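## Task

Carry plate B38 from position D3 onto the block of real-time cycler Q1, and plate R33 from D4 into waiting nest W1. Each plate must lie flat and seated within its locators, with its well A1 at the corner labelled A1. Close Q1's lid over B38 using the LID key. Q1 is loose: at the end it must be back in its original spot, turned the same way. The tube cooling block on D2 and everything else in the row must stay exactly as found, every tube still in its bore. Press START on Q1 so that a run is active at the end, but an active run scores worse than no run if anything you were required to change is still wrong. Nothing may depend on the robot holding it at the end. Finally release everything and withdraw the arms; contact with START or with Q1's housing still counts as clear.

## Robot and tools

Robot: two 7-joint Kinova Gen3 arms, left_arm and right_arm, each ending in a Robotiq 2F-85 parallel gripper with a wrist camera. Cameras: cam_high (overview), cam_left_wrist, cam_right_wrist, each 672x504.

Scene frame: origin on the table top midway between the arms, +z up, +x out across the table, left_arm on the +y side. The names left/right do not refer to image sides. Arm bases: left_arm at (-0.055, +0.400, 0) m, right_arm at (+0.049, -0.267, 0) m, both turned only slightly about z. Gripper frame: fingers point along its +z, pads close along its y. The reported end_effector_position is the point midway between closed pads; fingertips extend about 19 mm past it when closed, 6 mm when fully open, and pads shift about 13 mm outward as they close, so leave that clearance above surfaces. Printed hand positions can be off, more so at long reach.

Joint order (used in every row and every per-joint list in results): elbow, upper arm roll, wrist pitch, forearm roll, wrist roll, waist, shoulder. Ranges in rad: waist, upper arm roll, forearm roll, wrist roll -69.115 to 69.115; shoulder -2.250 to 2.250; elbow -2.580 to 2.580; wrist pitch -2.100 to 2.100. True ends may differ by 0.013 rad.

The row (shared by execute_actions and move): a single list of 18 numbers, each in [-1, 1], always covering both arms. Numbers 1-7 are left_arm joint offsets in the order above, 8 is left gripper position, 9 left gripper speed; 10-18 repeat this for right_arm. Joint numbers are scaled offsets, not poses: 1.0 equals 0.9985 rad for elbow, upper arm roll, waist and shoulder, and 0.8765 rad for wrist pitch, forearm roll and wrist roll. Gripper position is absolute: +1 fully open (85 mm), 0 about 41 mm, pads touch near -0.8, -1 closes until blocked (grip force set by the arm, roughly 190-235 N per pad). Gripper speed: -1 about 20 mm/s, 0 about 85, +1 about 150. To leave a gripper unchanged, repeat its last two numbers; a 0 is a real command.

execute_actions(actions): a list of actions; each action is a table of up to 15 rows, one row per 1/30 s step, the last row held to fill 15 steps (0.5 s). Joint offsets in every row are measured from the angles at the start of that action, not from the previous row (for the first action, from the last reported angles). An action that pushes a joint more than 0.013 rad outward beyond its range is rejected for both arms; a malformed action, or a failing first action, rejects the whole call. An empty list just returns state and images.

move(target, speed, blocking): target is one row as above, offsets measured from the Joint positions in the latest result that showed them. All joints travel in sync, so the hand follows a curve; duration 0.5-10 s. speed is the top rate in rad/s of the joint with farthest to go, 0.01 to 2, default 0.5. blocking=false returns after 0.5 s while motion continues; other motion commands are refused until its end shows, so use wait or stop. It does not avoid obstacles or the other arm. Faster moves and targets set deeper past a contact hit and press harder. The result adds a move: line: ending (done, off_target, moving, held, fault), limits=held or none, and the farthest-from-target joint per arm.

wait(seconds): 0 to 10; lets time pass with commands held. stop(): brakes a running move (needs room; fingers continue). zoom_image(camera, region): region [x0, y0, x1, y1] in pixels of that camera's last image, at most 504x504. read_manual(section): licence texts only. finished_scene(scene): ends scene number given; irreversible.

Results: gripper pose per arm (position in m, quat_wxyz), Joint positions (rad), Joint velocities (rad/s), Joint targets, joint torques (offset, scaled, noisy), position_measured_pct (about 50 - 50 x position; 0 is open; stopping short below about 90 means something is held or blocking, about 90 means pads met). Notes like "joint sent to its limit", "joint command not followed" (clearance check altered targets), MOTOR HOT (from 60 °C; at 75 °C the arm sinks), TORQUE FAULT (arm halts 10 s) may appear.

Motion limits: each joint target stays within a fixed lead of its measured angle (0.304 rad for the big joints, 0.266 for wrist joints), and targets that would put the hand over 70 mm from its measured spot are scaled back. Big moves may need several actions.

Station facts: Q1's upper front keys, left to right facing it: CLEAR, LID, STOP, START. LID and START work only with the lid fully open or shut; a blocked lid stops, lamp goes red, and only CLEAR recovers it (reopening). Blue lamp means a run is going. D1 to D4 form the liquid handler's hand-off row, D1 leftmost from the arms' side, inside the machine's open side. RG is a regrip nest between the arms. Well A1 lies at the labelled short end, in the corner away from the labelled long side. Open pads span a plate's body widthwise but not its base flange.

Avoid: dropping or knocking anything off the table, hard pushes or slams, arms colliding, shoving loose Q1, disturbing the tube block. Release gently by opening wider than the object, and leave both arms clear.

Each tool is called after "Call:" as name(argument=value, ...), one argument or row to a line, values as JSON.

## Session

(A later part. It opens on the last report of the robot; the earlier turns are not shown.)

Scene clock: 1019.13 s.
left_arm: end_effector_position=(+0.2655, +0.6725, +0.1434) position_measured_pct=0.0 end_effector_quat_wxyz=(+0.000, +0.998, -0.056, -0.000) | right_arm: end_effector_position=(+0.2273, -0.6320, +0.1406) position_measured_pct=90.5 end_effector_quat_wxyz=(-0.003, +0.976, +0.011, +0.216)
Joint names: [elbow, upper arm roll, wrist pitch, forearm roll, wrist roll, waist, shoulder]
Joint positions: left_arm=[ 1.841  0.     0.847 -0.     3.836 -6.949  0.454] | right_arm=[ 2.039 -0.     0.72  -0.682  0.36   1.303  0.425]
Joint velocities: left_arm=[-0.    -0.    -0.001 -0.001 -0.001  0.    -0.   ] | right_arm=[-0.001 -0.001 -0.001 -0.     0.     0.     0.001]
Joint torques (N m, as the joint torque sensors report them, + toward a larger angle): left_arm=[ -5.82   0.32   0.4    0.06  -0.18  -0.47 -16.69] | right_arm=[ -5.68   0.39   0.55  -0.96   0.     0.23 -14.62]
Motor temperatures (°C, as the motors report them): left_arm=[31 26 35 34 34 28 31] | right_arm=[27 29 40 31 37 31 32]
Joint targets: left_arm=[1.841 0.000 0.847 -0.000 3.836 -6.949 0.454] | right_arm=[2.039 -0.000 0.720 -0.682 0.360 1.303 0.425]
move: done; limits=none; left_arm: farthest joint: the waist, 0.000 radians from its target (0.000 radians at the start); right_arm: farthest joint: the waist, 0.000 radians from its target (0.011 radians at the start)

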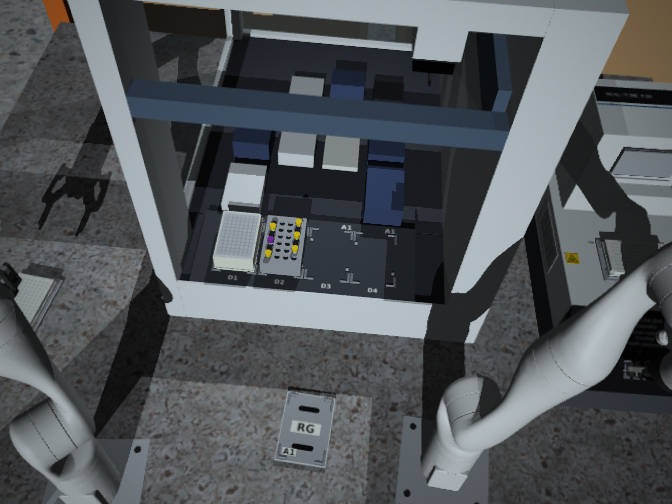

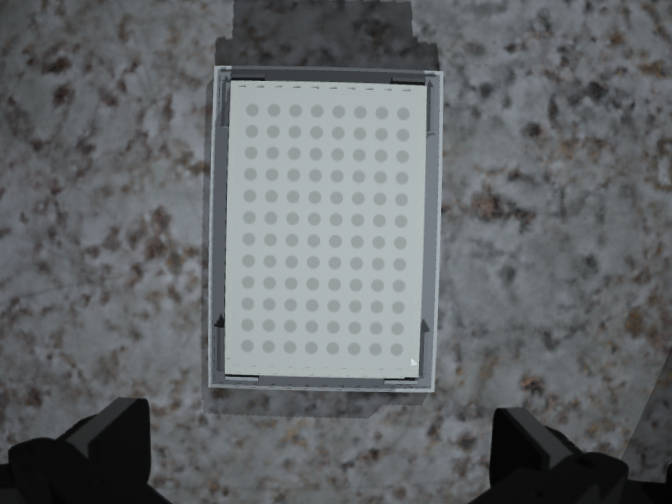

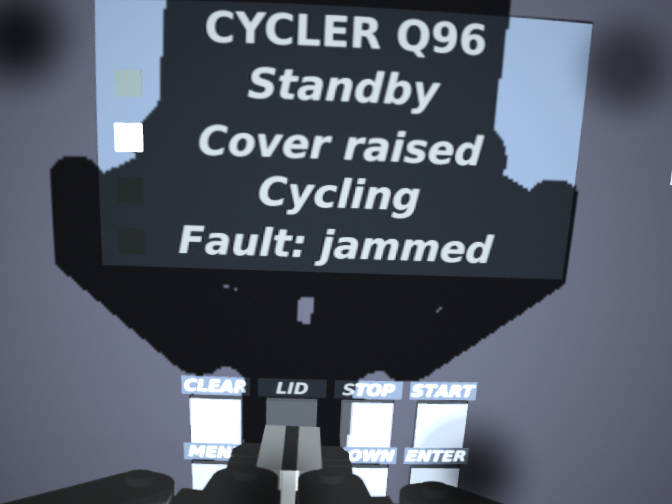

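Call:
move(
  target=[0,0,0,0,0,0,0,1,-0.5, 0.0026,0,-0.0118,-0.0078,0.0022,-0.007,0.0068,-0.85,1],
  speed=0.02,
)

Scene clock: 1022.30 s.
left_arm: end_effector_position=(+0.2655, +0.6725, +0.1434) position_measured_pct=0.0 end_effector_quat_wxyz=(+0.000, +0.998, -0.056, -0.000) | right_arm: end_effector_position=(+0.2291, -0.6319, +0.1383) position_measured_pct=90.5 end_effector_quat_wxyz=(-0.002, +0.976, +0.011, +0.216)
Joint names: [elbow, upper arm roll, wrist pitch, forearm roll, wrist roll, waist, shoulder]
Joint positions: left_arm=[ 1.841  0.     0.847 -0.     3.836 -6.949  0.454] | right_arm=[ 2.042  0.001  0.711 -0.688  0.362  1.297  0.43 ]
Joint velocities: left_arm=[ 0.    -0.     0.    -0.    -0.001  0.     0.   ] | right_arm=[ 0.001  0.001  0.    -0.    -0.    -0.     0.001]
Joint torques (N m, as the joint torque sensors report them, + toward a larger angle): left_arm=[ -5.58   0.35   0.37   0.08  -0.26  -0.5  -16.63] | right_arm=[ -5.85  -0.12  -0.03  -1.13  -0.08  -0.27 -12.82]
Motor temperatures (°C, as the motors report them): left_arm=[31 26 35 34 34 28 31] | right_arm=[27 29 40 31 37 31 32]
Joint targets: left_arm=[1.841 0.000 0.847 -0.000 3.836 -6.949 0.454] | right_arm=[2.042 -0.000 0.710 -0.689 0.362 1.296 0.432]
move: done; limits=none; left_arm: farthest joint: the waist, 0.000 radians from its target (0.000 radians at the start); right_arm: farthest joint: the shoulder, 0.002 radians from its target (0.006 radians at the start)

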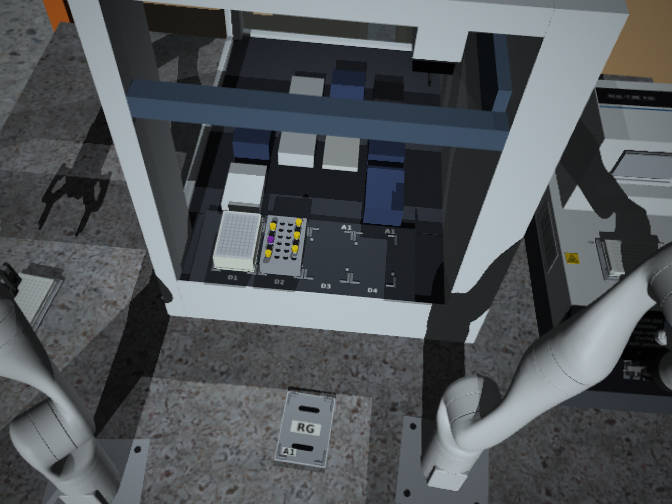

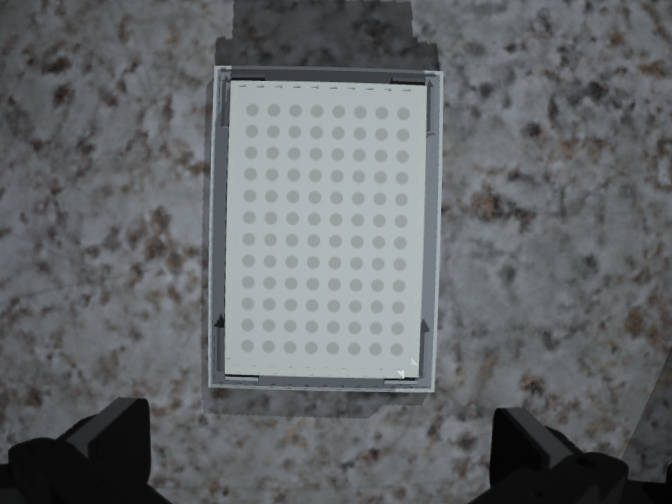

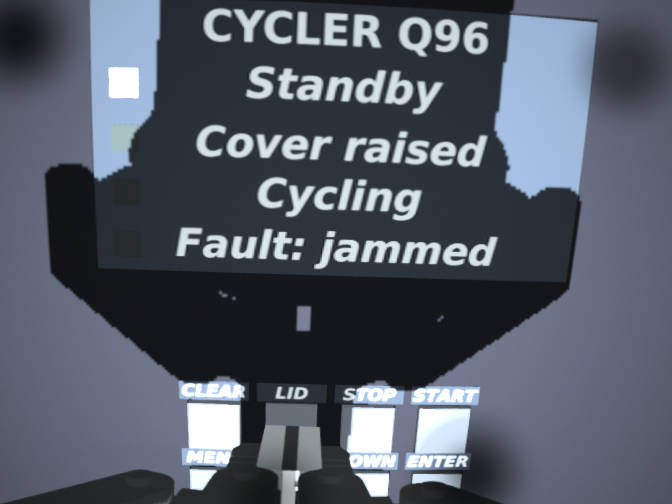

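Pressed. Back off.

Call:
move(
  target=[0,0,0,0,0,0,0,1,-0.5, -0.006,-0.001,0.0274,0.0194,-0.0057,0.017,-0.014,-0.85,1],
  speed=0.06,
)

Scene clock: 1027.63 s.
left_arm: end_effector_position=(+0.2655, +0.6725, +0.1434) position_measured_pct=0.0 end_effector_quat_wxyz=(+0.000, +0.998, -0.056, -0.000) | right_arm: end_effector_position=(+0.2236, -0.6315, +0.1448) position_measured_pct=90.5 end_effector_quat_wxyz=(-0.003, +0.976, +0.012, +0.216)
Joint names: [elbow, upper arm roll, wrist pitch, forearm roll, wrist roll, waist, shoulder]
Joint positions: left_arm=[ 1.841  0.     0.847 -0.     3.836 -6.949  0.454] | right_arm=[ 2.036 -0.     0.735 -0.671  0.357  1.314  0.416]
Joint velocities: left_arm=[ 0.     0.     0.    -0.     0.001  0.001 -0.   ] | right_arm=[-0.001 -0.001 -0.001 -0.002  0.     0.002 -0.001]
Joint torques (N m, as the joint torque sensors report them, + toward a larger angle): left_arm=[ -5.73   0.51   0.22   0.03  -0.42  -0.31 -16.5 ] | right_arm=[ -5.69   0.28   0.55  -0.92  -0.03   0.64 -14.08]
Motor temperatures (°C, as the motors report them): left_arm=[31 26 35 34 34 28 31] | right_arm=[27 29 40 31 37 31 32]
Joint targets: left_arm=[1.841 0.000 0.847 -0.000 3.836 -6.949 0.454] | right_arm=[2.036 -0.000 0.735 -0.671 0.357 1.314 0.416]
move: done; limits=none; left_arm: farthest joint: the waist, 0.000 radians from its target (0.000 radians at the start); right_arm: farthest joint: the waist, 0.000 radians from its target (0.017 radians at the start)

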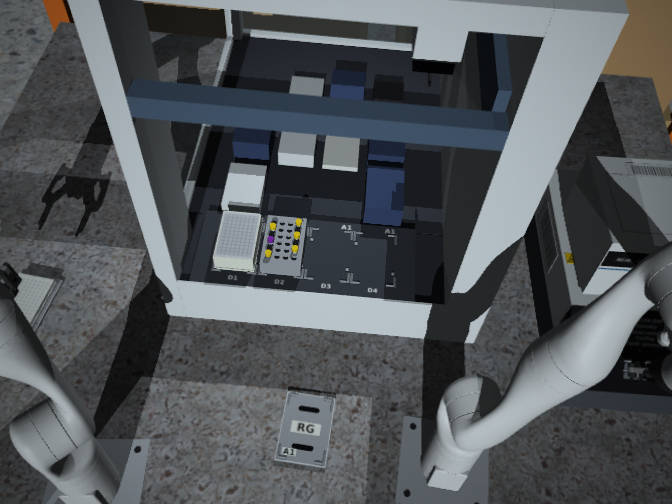

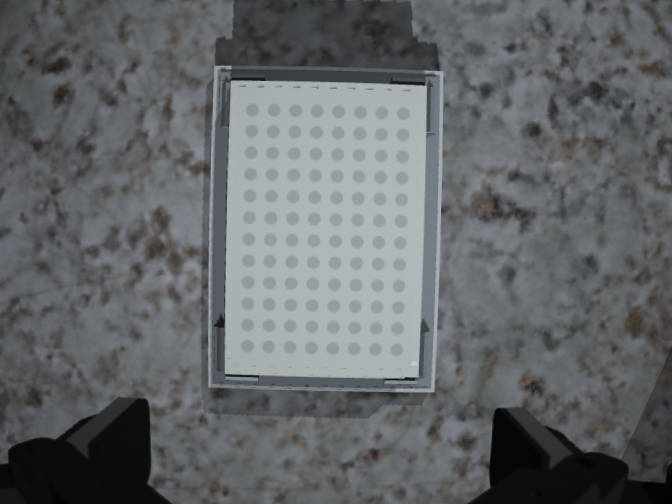

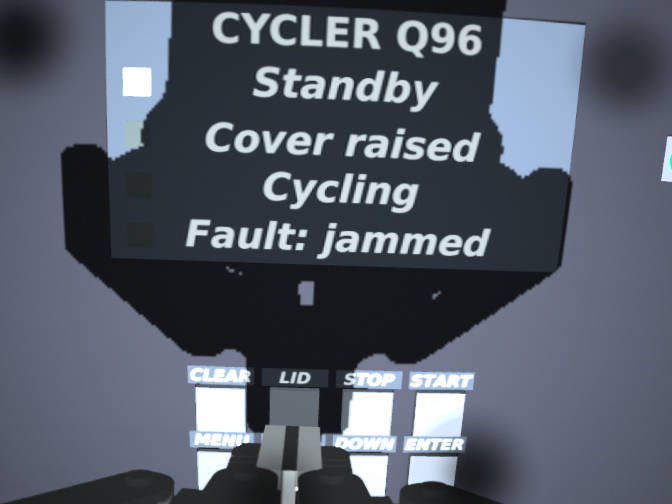

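Call:
move(
  target=[0.1,0,0.17,0,0,0,-0.25,1,-0.5, -0.1249,0,0.0599,0.046,-0.0458,0.0151,0.0663,-0.85,1],
  speed=0.35,
)

Call:
zoom_image(
  camera="cam_high",
  region=[200, 200, 330, 295],
)

Scene clock: 1036.77 s.
left_arm: end_effector_position=(+0.2146, +0.6238, +0.2147) position_measured_pct=0.0 end_effector_quat_wxyz=(-0.000, +0.998, -0.056, -0.000) | right_arm: end_effector_position=(+0.2245, -0.6706, +0.1448) position_measured_pct=90.5 end_effector_quat_wxyz=(-0.003, +0.976, +0.012, +0.216)
Joint names: [elbow, upper arm roll, wrist pitch, forearm roll, wrist roll, waist, shoulder]
Joint positions: left_arm=[ 1.941  0.     0.996 -0.     3.836 -6.949  0.205] | right_arm=[ 1.912 -0.     0.788 -0.631  0.317  1.329  0.482]
Joint velocities: left_arm=[-0.    -0.    -0.    -0.     0.    -0.    -0.003] | right_arm=[-0.     0.001  0.001 -0.     0.    -0.001  0.001]
Joint torques (N m, as the joint torque sensors report them, + toward a larger angle): left_arm=[ -6.5    0.47   0.21  -0.11  -0.33  -0.8  -12.47] | right_arm=[ -6.13   0.3    0.51  -0.97  -0.02   0.45 -16.18]
Motor temperatures (°C, as the motors report them): left_arm=[31 26 35 34 34 28 31] | right_arm=[27 29 40 31 37 31 32]
Joint targets: left_arm=[1.941 0.000 0.996 -0.000 3.836 -6.949 0.204] | right_arm=[1.912 -0.000 0.788 -0.631 0.317 1.329 0.482]
move: done; limits=none; left_arm: farthest joint: the waist, 0.000 radians from its target (0.000 radians at the start); right_arm: farthest joint: the waist, 0.000 radians from its target (0.015 radians at the start)

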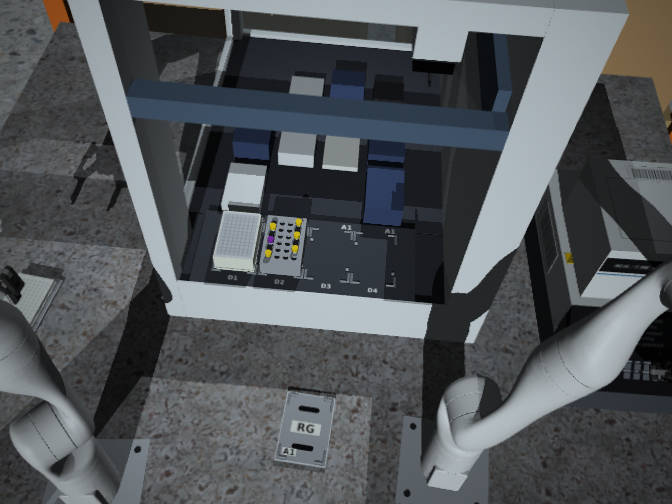

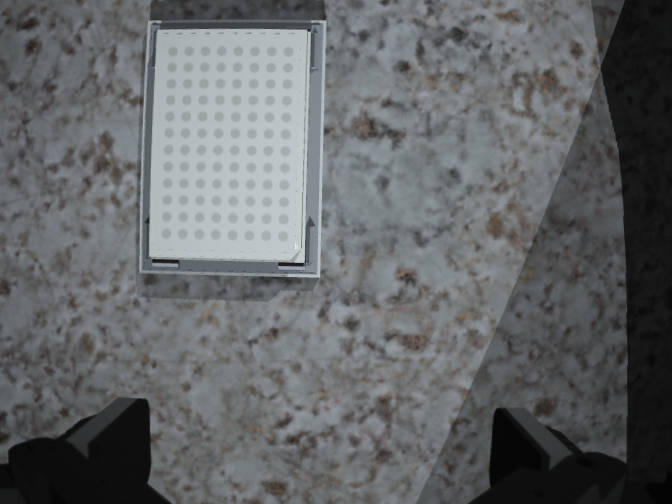

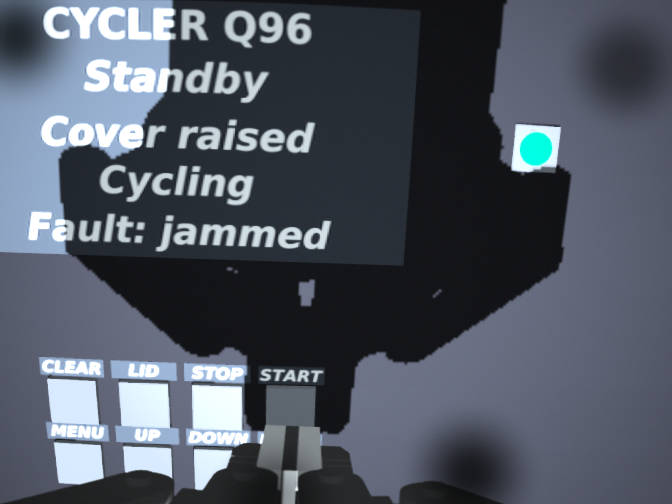

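Region (200, 200, 330, 295) of cam_high's 672x504 image, scaled by 3.877, with more detail than that image has; it fills the top 368 rows of this view, and the rest is white.

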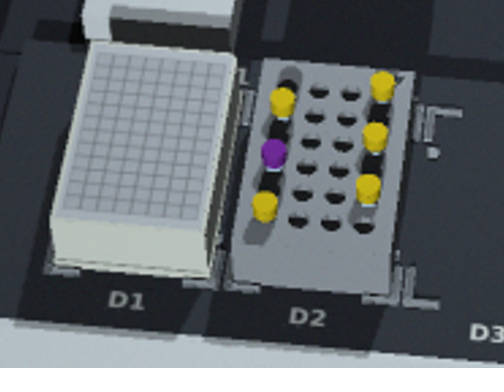

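Call:
move(
  target=[0,0,0,0,0,0,0,1,-0.5, 0.0066,0,-0.0272,-0.0185,0.0073,-0.0159,0.0152,-0.85,1],
  speed=0.03,
)

Scene clock: 1045.13 s.
left_arm: end_effector_position=(+0.2146, +0.6238, +0.2147) position_measured_pct=0.0 end_effector_quat_wxyz=(-0.000, +0.998, -0.056, -0.000) | right_arm: end_effector_position=(+0.2303, -0.6705, +0.1381) position_measured_pct=90.5 end_effector_quat_wxyz=(-0.002, +0.976, +0.011, +0.216)
Joint names: [elbow, upper arm roll, wrist pitch, forearm roll, wrist roll, waist, shoulder]
Joint positions: left_arm=[ 1.941  0.     0.996 -0.     3.836 -6.949  0.205] | right_arm=[ 1.919  0.     0.765 -0.647  0.323  1.314  0.495]
Joint velocities: left_arm=[-0.     0.    -0.002 -0.     0.001 -0.001  0.   ] | right_arm=[-0.001  0.    -0.001 -0.001 -0.    -0.     0.   ]
Joint torques (N m, as the joint torque sensors report them, + toward a larger angle): left_arm=[ -6.53   0.38   0.27  -0.06  -0.38  -0.36 -12.31] | right_arm=[ -6.29  -0.36  -0.09  -1.28  -0.08  -0.38 -14.4 ]
Motor temperatures (°C, as the motors report them): left_arm=[31 26 35 34 34 28 31] | right_arm=[27 29 40 31 37 31 32]
Joint targets: left_arm=[1.941 0.000 0.996 -0.000 3.836 -6.949 0.205] | right_arm=[1.918 -0.000 0.764 -0.647 0.323 1.313 0.497]
move: done; limits=none; left_arm: farthest joint: the waist, 0.000 radians from its target (0.000 radians at the start); right_arm: farthest joint: the shoulder, 0.002 radians from its target (0.015 radians at the start)

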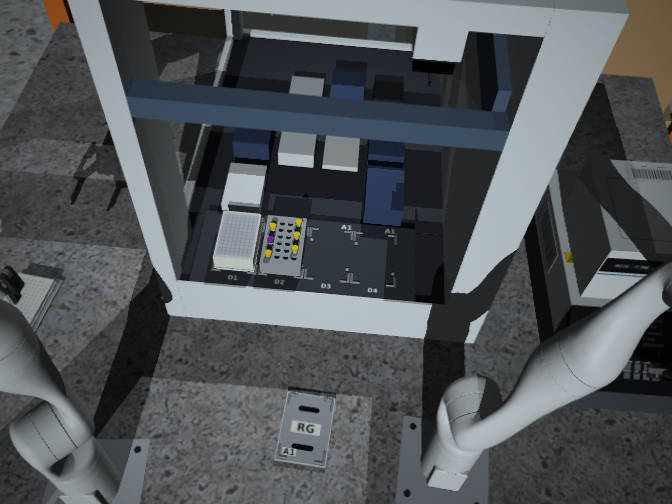

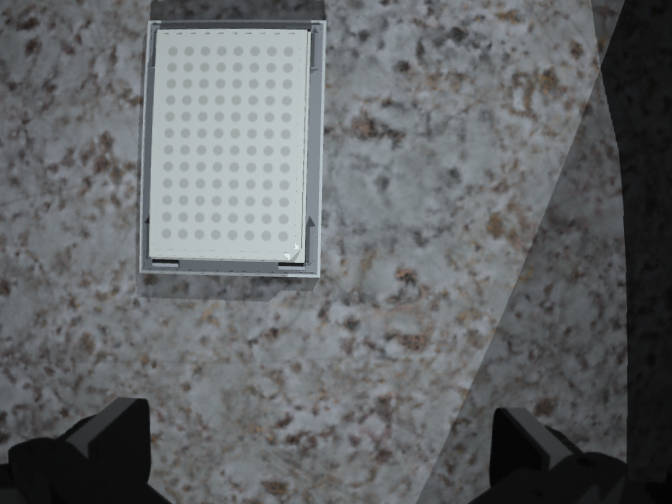

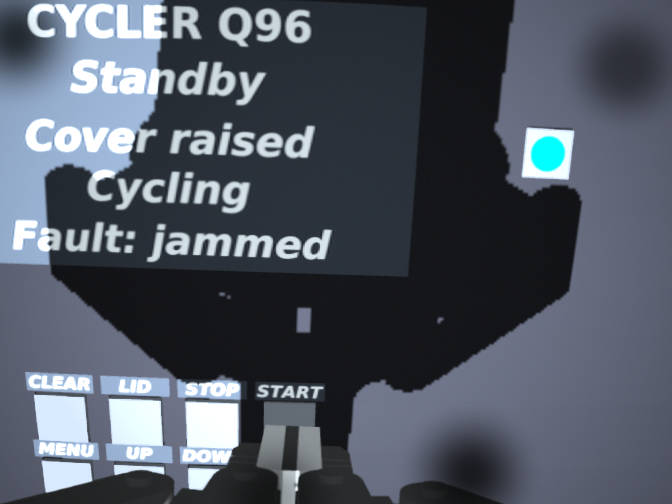

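Back off along the same line, farther, to read the display.

Call:
move(
  target=[0,0,0,0,0,0,0,1,-0.5, -0.066,0,0.272,0.15,-0.06,0.159,-0.152,-0.85,1],
  speed=0.3,
)

Scene clock: 1048.30 s.
left_arm: end_effector_position=(+0.2146, +0.6238, +0.2147) position_measured_pct=0.0 end_effector_quat_wxyz=(-0.000, +0.998, -0.056, -0.000) | right_arm: end_effector_position=(+0.1630, -0.6625, +0.2137) position_measured_pct=90.5 end_effector_quat_wxyz=(-0.002, +0.977, +0.000, +0.213)
Joint names: [elbow, upper arm roll, wrist pitch, forearm roll, wrist roll, waist, shoulder]
Joint positions: left_arm=[ 1.941  0.     0.996 -0.     3.836 -6.949  0.205] | right_arm=[ 1.853  0.     1.004 -0.515  0.271  1.472  0.343]
Joint velocities: left_arm=[ 0.    -0.     0.     0.     0.001  0.001  0.   ] | right_arm=[-0.002  0.    -0.    -0.001 -0.     0.003 -0.002]
Joint torques (N m, as the joint torque sensors report them, + toward a larger angle): left_arm=[ -6.91   0.4    0.06   0.15  -0.39   0.09 -12.22] | right_arm=[ -7.11   0.42   0.52  -1.21   0.04   0.53 -14.72]
Motor temperatures (°C, as the motors report them): left_arm=[31 26 35 34 34 28 31] | right_arm=[27 29 40 31 37 31 32]
Joint targets: left_arm=[1.941 0.000 0.996 -0.000 3.836 -6.949 0.205] | right_arm=[1.853 0.000 1.004 -0.515 0.271 1.473 0.343]
move: done; limits=none; left_arm: farthest joint: the waist, 0.000 radians from its target (0.000 radians at the start); right_arm: farthest joint: the waist, 0.000 radians from its target (0.159 radians at the start)

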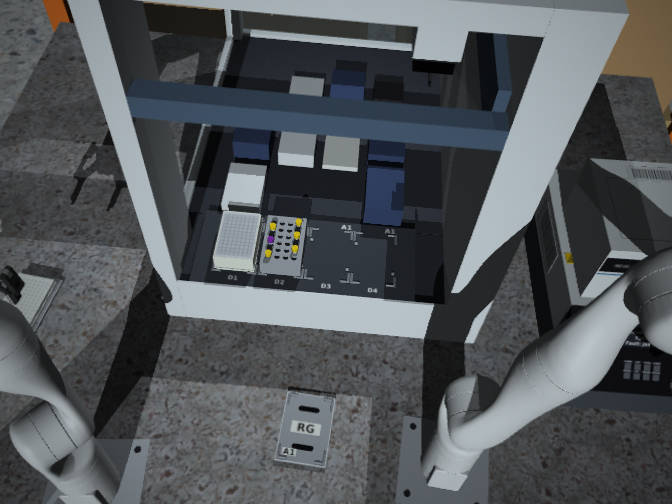

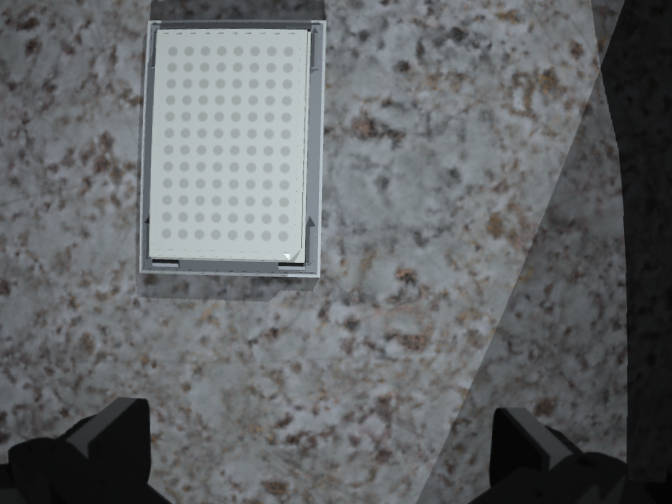

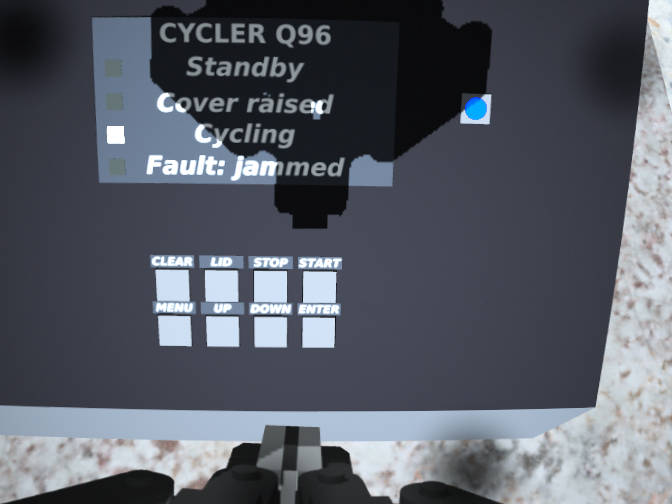

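Cycling, lamp blue, R33 seated. Finishing scene 1.

Call:
finished_scene(
  scene=1,
)

The scene is finished: the task was done.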